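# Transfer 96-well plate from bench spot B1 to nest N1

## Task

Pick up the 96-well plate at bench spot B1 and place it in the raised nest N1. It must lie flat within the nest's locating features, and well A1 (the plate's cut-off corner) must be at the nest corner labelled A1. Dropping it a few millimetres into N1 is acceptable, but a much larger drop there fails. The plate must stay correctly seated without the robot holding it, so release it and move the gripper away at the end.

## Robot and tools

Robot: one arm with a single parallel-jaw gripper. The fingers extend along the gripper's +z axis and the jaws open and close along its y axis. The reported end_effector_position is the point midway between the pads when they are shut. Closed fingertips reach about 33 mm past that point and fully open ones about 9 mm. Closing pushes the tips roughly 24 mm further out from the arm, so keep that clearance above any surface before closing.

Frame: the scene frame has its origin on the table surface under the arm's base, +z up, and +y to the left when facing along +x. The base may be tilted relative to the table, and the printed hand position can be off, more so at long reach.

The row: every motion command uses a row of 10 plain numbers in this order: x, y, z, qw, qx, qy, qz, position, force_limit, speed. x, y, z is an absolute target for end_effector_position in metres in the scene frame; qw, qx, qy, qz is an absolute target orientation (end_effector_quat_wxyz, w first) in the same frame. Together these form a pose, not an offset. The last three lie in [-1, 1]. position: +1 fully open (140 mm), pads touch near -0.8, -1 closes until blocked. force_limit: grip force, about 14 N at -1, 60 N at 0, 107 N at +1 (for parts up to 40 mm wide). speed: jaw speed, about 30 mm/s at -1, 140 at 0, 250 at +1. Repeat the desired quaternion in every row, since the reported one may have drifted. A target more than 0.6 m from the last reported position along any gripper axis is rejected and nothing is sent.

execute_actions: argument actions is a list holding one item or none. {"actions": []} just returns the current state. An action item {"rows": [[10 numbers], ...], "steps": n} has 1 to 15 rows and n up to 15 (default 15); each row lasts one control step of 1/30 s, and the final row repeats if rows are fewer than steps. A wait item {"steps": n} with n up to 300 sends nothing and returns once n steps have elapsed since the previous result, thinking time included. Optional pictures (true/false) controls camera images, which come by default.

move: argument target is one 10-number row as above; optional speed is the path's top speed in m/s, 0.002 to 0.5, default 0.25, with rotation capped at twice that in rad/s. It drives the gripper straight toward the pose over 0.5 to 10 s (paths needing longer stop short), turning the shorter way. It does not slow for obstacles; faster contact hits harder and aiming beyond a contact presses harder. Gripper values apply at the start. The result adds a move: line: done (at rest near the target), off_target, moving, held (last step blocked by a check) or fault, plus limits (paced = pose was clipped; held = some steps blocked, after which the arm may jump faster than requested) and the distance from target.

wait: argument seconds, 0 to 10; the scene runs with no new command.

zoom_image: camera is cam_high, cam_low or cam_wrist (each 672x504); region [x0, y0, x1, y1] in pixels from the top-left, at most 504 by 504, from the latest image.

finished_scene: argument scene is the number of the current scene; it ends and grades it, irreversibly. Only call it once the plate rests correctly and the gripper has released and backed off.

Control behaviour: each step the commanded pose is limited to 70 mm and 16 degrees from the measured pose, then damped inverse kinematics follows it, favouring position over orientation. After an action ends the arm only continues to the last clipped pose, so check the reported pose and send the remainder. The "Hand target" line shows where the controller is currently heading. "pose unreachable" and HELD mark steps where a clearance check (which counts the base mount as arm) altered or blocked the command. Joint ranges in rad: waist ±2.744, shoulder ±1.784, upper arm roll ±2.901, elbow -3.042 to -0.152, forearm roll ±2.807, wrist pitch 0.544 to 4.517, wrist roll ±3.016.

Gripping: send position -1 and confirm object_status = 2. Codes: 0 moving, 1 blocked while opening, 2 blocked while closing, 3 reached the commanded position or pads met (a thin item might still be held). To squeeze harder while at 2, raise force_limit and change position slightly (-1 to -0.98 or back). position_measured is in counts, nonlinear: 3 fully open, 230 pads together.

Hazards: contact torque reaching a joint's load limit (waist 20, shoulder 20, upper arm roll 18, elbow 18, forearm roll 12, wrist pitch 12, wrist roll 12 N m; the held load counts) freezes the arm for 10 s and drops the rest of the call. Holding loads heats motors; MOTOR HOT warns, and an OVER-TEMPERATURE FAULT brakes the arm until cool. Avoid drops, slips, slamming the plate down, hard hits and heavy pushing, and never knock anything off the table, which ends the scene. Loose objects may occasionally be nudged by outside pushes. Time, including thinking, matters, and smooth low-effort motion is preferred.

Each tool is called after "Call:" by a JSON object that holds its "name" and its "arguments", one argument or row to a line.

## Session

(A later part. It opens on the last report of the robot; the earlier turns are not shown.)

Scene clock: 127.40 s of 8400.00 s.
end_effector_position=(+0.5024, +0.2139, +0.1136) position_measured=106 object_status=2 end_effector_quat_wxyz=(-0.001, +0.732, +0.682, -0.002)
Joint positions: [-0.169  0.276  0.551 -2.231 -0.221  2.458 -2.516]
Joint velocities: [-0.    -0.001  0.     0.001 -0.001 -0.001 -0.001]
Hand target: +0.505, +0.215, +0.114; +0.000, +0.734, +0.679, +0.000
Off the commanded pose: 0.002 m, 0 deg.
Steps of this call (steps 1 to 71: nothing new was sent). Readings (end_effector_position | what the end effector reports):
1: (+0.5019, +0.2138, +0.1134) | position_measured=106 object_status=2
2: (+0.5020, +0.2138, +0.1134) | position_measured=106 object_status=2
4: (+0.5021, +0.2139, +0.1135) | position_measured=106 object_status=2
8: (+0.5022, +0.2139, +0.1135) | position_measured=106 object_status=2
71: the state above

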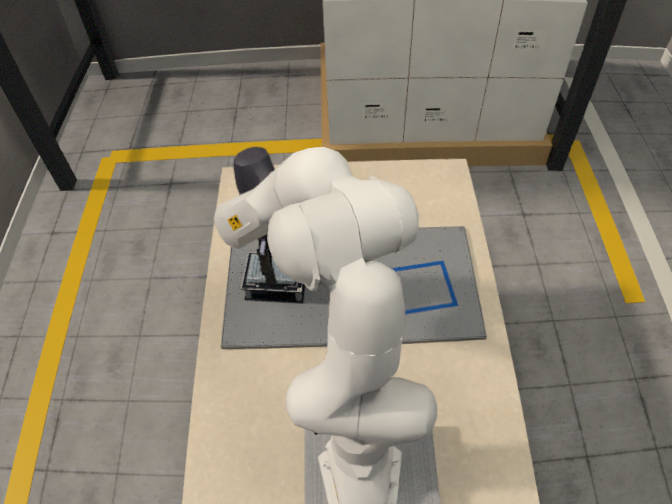

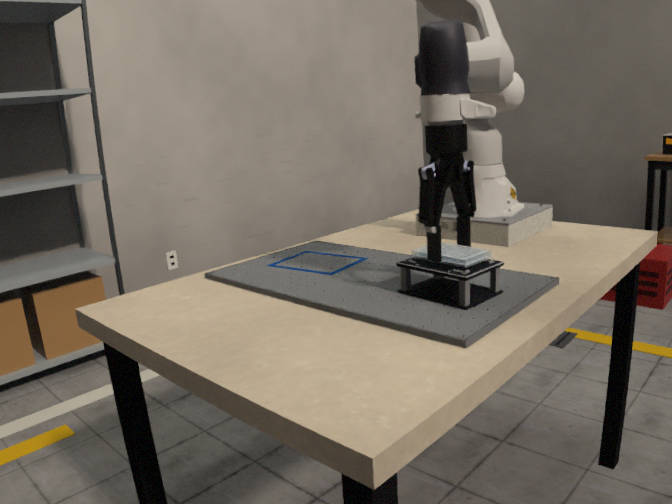

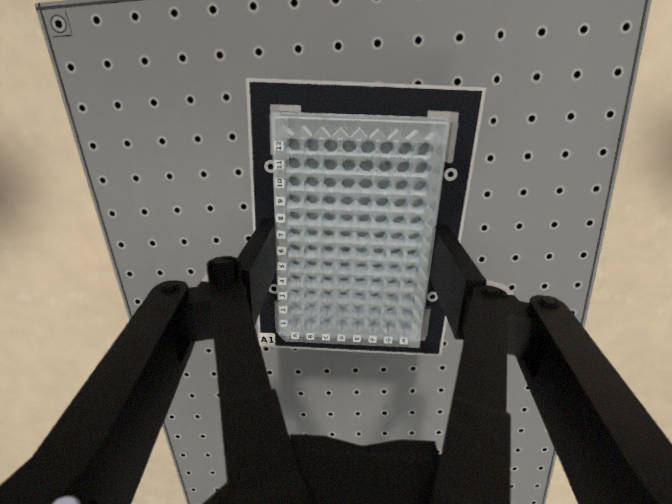

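Call:
{"name": "move", "arguments": {
  "target": [0.5063, 0.2138, 0.107, 0, 0.7337, 0.6794, 0, -1, -0.4, -0.8],
  "speed": 0.01
}}

Call:
{"name": "zoom_image", "arguments": {
  "camera": "cam_wrist",
  "region": [240, 80, 480, 200]
}}

Call:
{"name": "zoom_image", "arguments": {
  "camera": "cam_wrist",
  "region": [240, 270, 480, 380]
}}

Call:
{"name": "zoom_image", "arguments": {
  "camera": "cam_low",
  "region": [390, 230, 510, 290]
}}

Scene clock: 139.97 s of 8400.00 s.
end_effector_position=(+0.5040, +0.2125, +0.1067) position_measured=106 object_status=2 end_effector_quat_wxyz=(-0.001, +0.731, +0.682, -0.003)
Joint positions: [-0.164  0.294  0.541 -2.228 -0.236  2.469 -2.51 ]
Joint velocities: [ 0.005 -0.    -0.003 -0.001 -0.004  0.005  0.007]
Hand target: +0.506, +0.214, +0.107; -0.000, +0.734, +0.679, +0.000
Off the commanded pose: 0.003 m, 1 deg.
After step 90, 8.57 s passed at rest.
move: done

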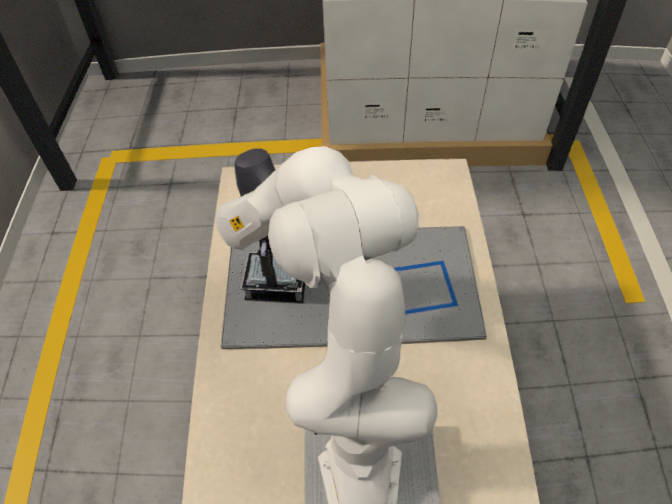

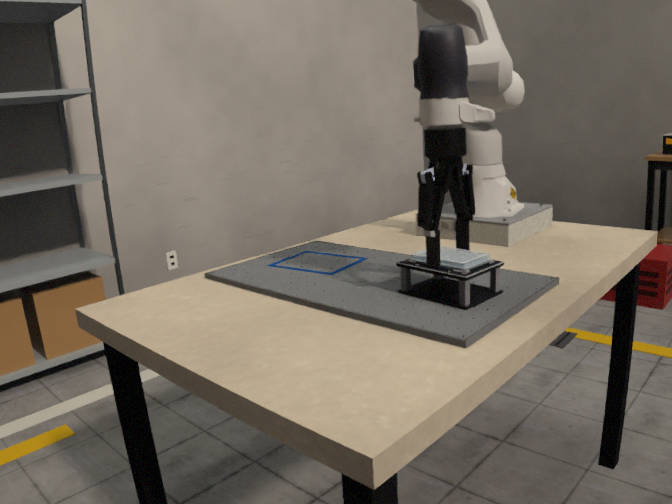

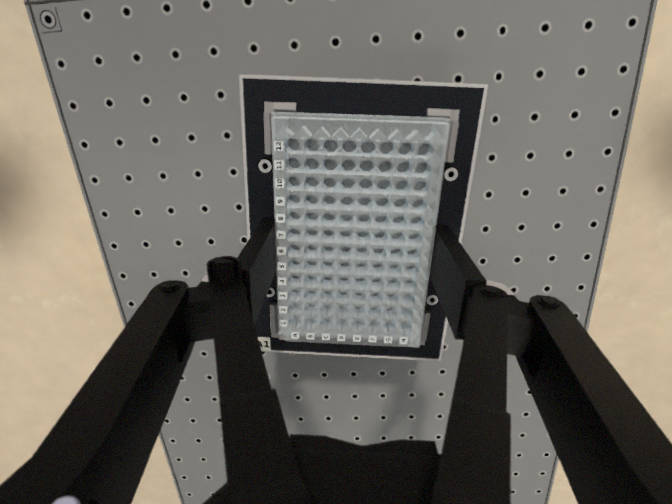

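Region (240, 80, 480, 200) of cam_wrist's 672x504 image, scaled by 2.100, with more detail than that image has.

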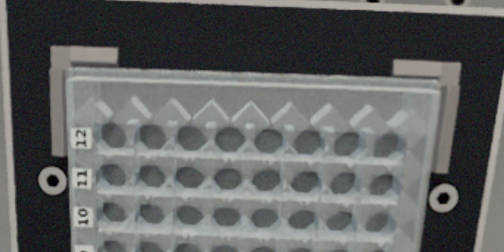

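Region (240, 270, 480, 380) of cam_wrist's 672x504 image, scaled by 2.100, with more detail than that image has; it fills the top 231 rows of this view, and the rest is white.

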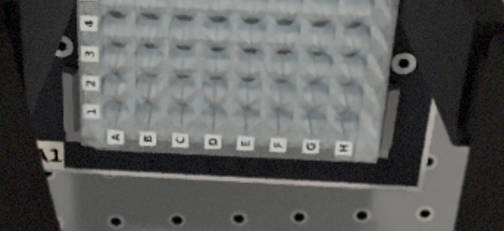

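Region (390, 230, 510, 290) of cam_low's 672x504 image, scaled by 4.200, with more detail than that image has.

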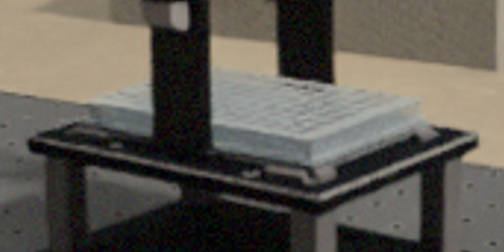

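Call:
{"name": "move", "arguments": {
  "target": [0.5066, 0.2143, 0.101, 0, 0.7337, 0.6794, 0, -1, -0.4, -0.8],
  "speed": 0.006
}}

Call:
{"name": "zoom_image", "arguments": {
  "camera": "cam_wrist",
  "region": [240, 80, 480, 200]
}}

Call:
{"name": "zoom_image", "arguments": {
  "camera": "cam_wrist",
  "region": [240, 270, 480, 380]
}}

Call:
{"name": "zoom_image", "arguments": {
  "camera": "cam_low",
  "region": [390, 230, 510, 290]
}}

Scene clock: 150.60 s of 8400.00 s.
end_effector_position=(+0.5044, +0.2119, +0.1046) position_measured=106 object_status=2 end_effector_quat_wxyz=(+0.001, +0.732, +0.681, -0.004)
Joint positions: [-0.158  0.299  0.536 -2.227 -0.246  2.471 -2.499]
Joint velocities: [ 0.001 -0.001 -0.001 -0.    -0.003 -0.001  0.005]
Hand target: +0.507, +0.214, +0.101; -0.000, +0.734, +0.679, -0.000
Off the commanded pose: 0.005 m, 1 deg.
After step 90, 6.33 s passed at rest.
move: off_target

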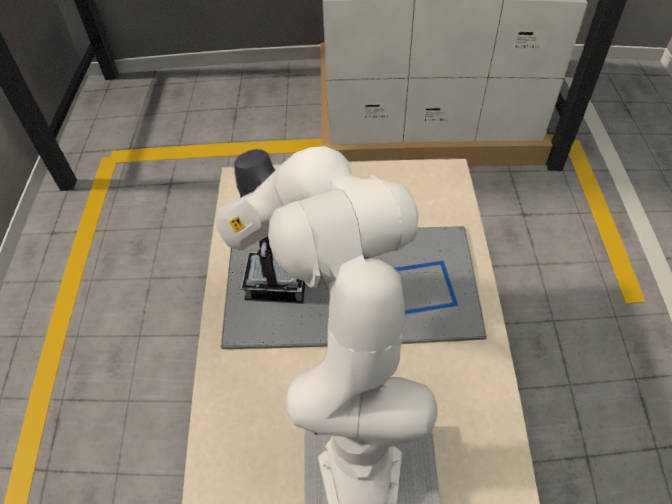

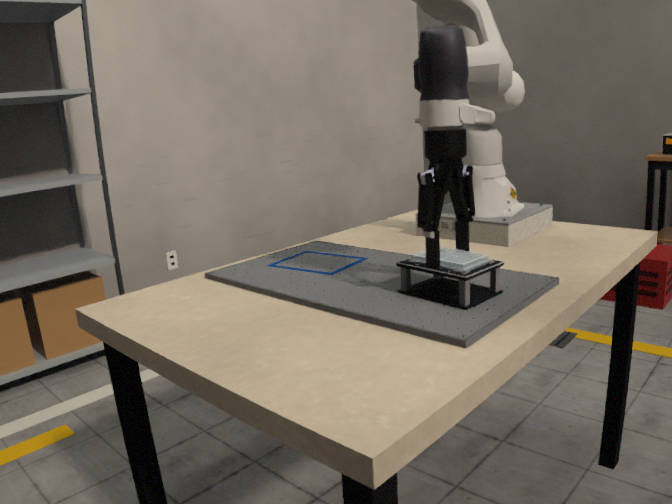

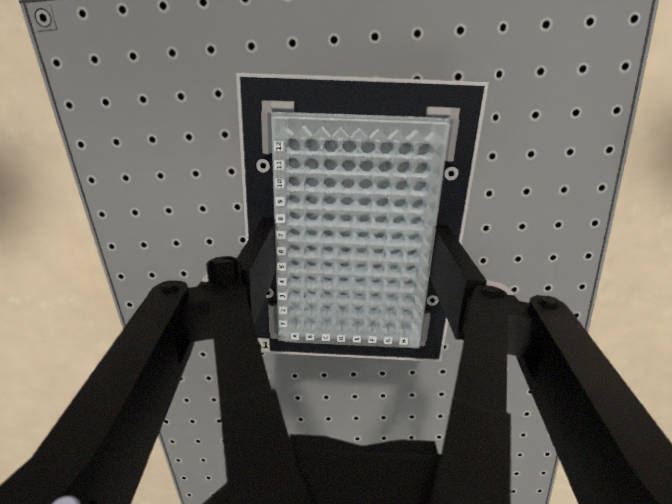

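Region (240, 80, 480, 200) of cam_wrist's 672x504 image, scaled by 2.100, with more detail than that image has.

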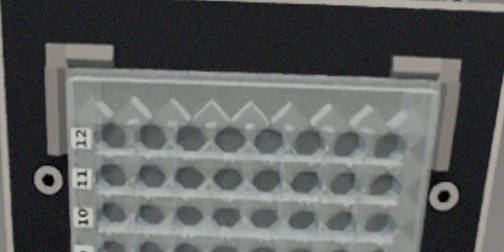

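Region (240, 270, 480, 380) of cam_wrist's 672x504 image, scaled by 2.100, with more detail than that image has; it fills the top 231 rows of this view, and the rest is white.

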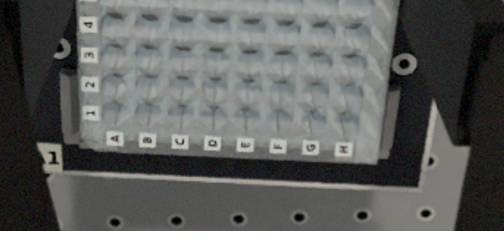

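Region (390, 230, 510, 290) of cam_low's 672x504 image, scaled by 4.200, with more detail than that image has.

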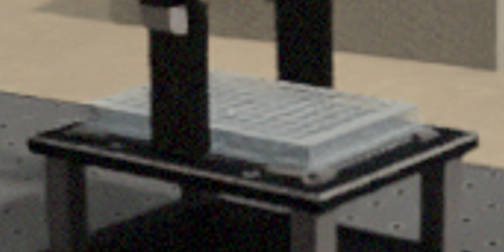

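Call:
{"name": "move", "arguments": {
  "target": [0.5066, 0.2143, 0.1045, 0, 0.7337, 0.6794, 0, 0.5, -0.4, -0.6],
  "speed": 0.01
}}

Call:
{"name": "move", "arguments": {
  "target": [0.505, 0.15, 0.22, 0, 0.7337, 0.6794, 0, 0.5, -0.4, -0.6],
  "speed": 0.15
}}

Call:
{"name": "zoom_image", "arguments": {
  "camera": "cam_wrist",
  "region": [230, 0, 490, 260]
}}

Call:
{"name": "zoom_image", "arguments": {
  "camera": "cam_low",
  "region": [390, 230, 510, 290]
}}

Scene clock: 160.83 s of 8400.00 s.
end_effector_position=(+0.5050, +0.2126, +0.1043) position_measured=66 object_status=3 end_effector_quat_wxyz=(+0.001, +0.733, +0.681, -0.003)
Joint positions: [-0.158  0.301  0.536 -2.226 -0.247  2.474 -2.498]
Joint velocities: [-0.001 -0.     0.001  0.001 -0.     0.003 -0.002]
Hand target: +0.507, +0.214, +0.104; +0.000, +0.734, +0.679, -0.000
Off the commanded pose: 0.002 m, 0 deg.
After step 90, 6.53 s passed at rest.
move: done

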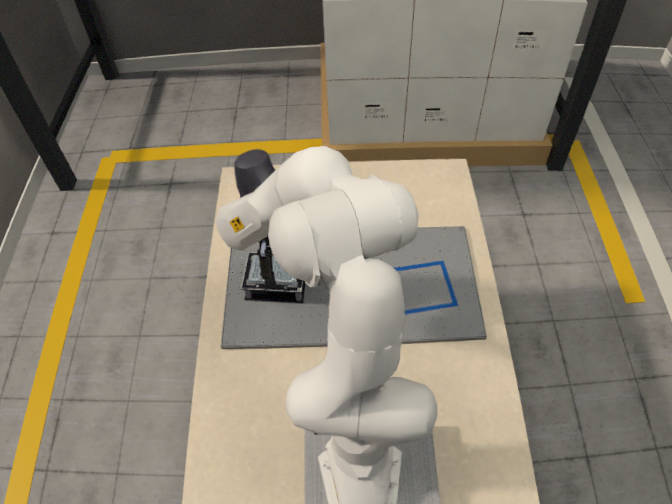

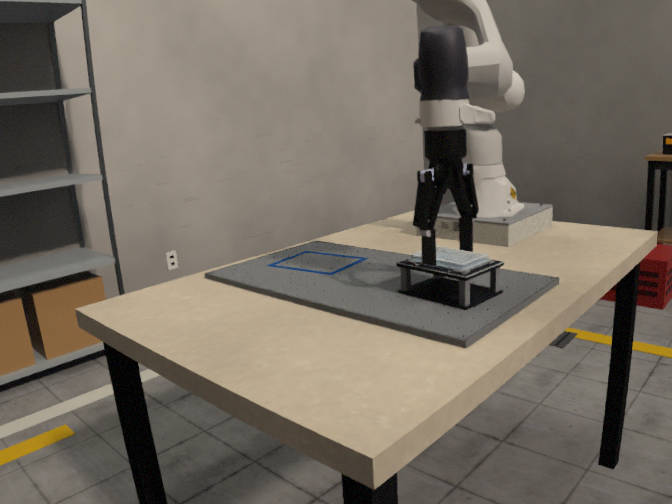

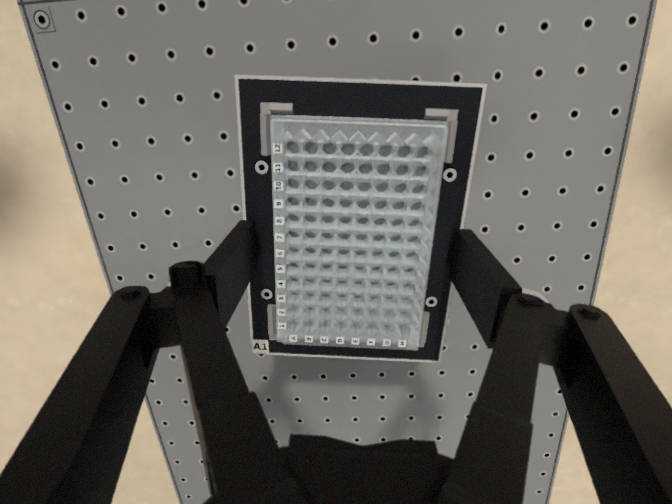

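Scene clock: 162.47 s of 8400.00 s.
end_effector_position=(+0.5055, +0.1520, +0.2197) position_measured=66 object_status=3 end_effector_quat_wxyz=(+0.000, +0.738, +0.675, +0.000)
Joint positions: [-0.294  0.003  0.566 -2.232  0.003  2.242 -2.765]
Joint velocities: [-0.001  0.001 -0.    -0.     0.002 -0.005 -0.034]
Hand target: +0.505, +0.150, +0.220; -0.001, +0.734, +0.679, -0.000
Off the commanded pose: 0.002 m, 1 deg.
move: done

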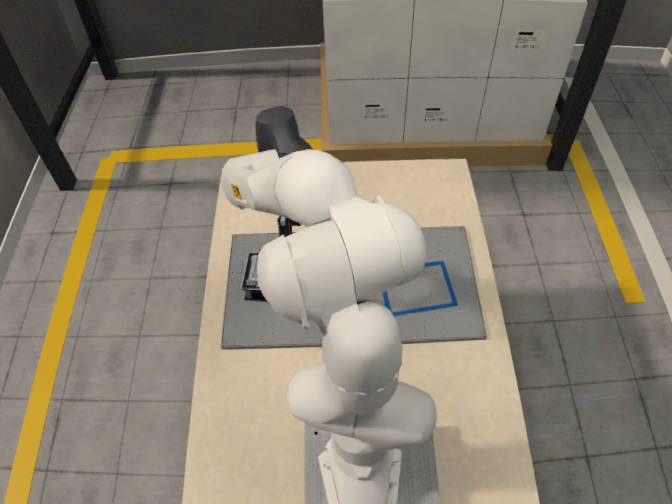

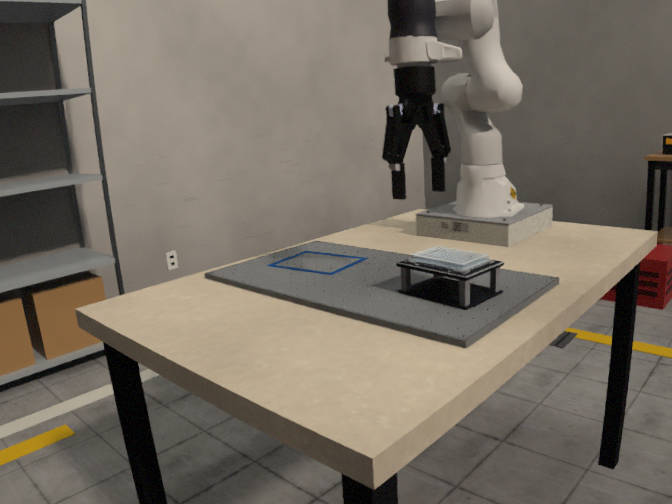

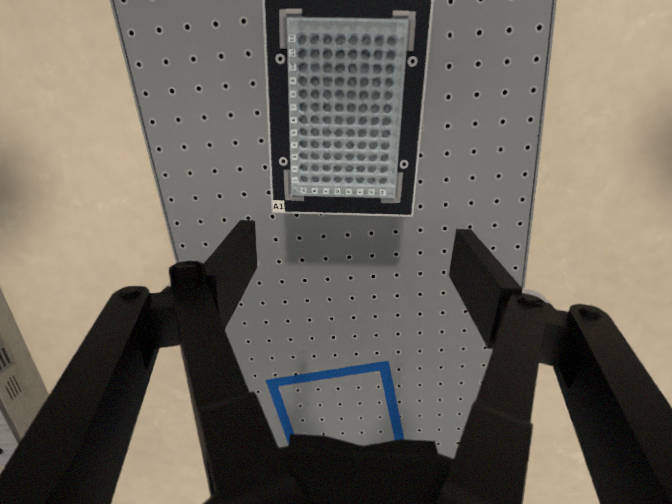

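Region (230, 0, 490, 260) of cam_wrist's 672x504 image, scaled by 1.938, with more detail than that image has.

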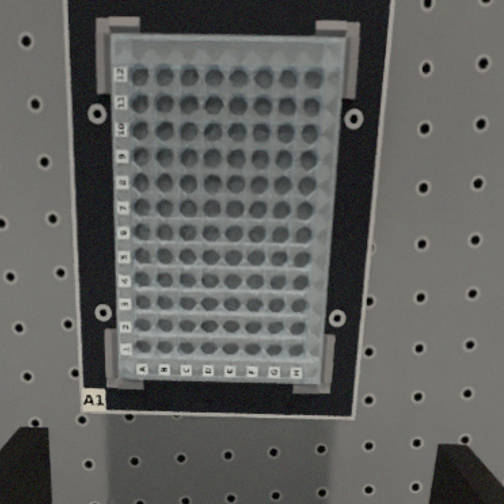

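Region (390, 230, 510, 290) of cam_low's 672x504 image, scaled by 4.200, with more detail than that image has.

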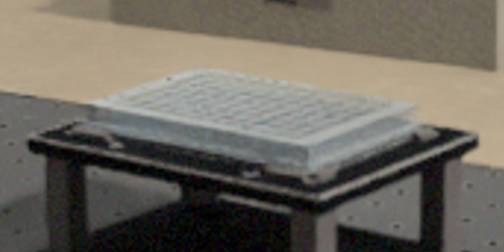

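Call:
{"name": "finished_scene", "arguments": {
  "scene": 1
}}

The scene is finished: the task was done.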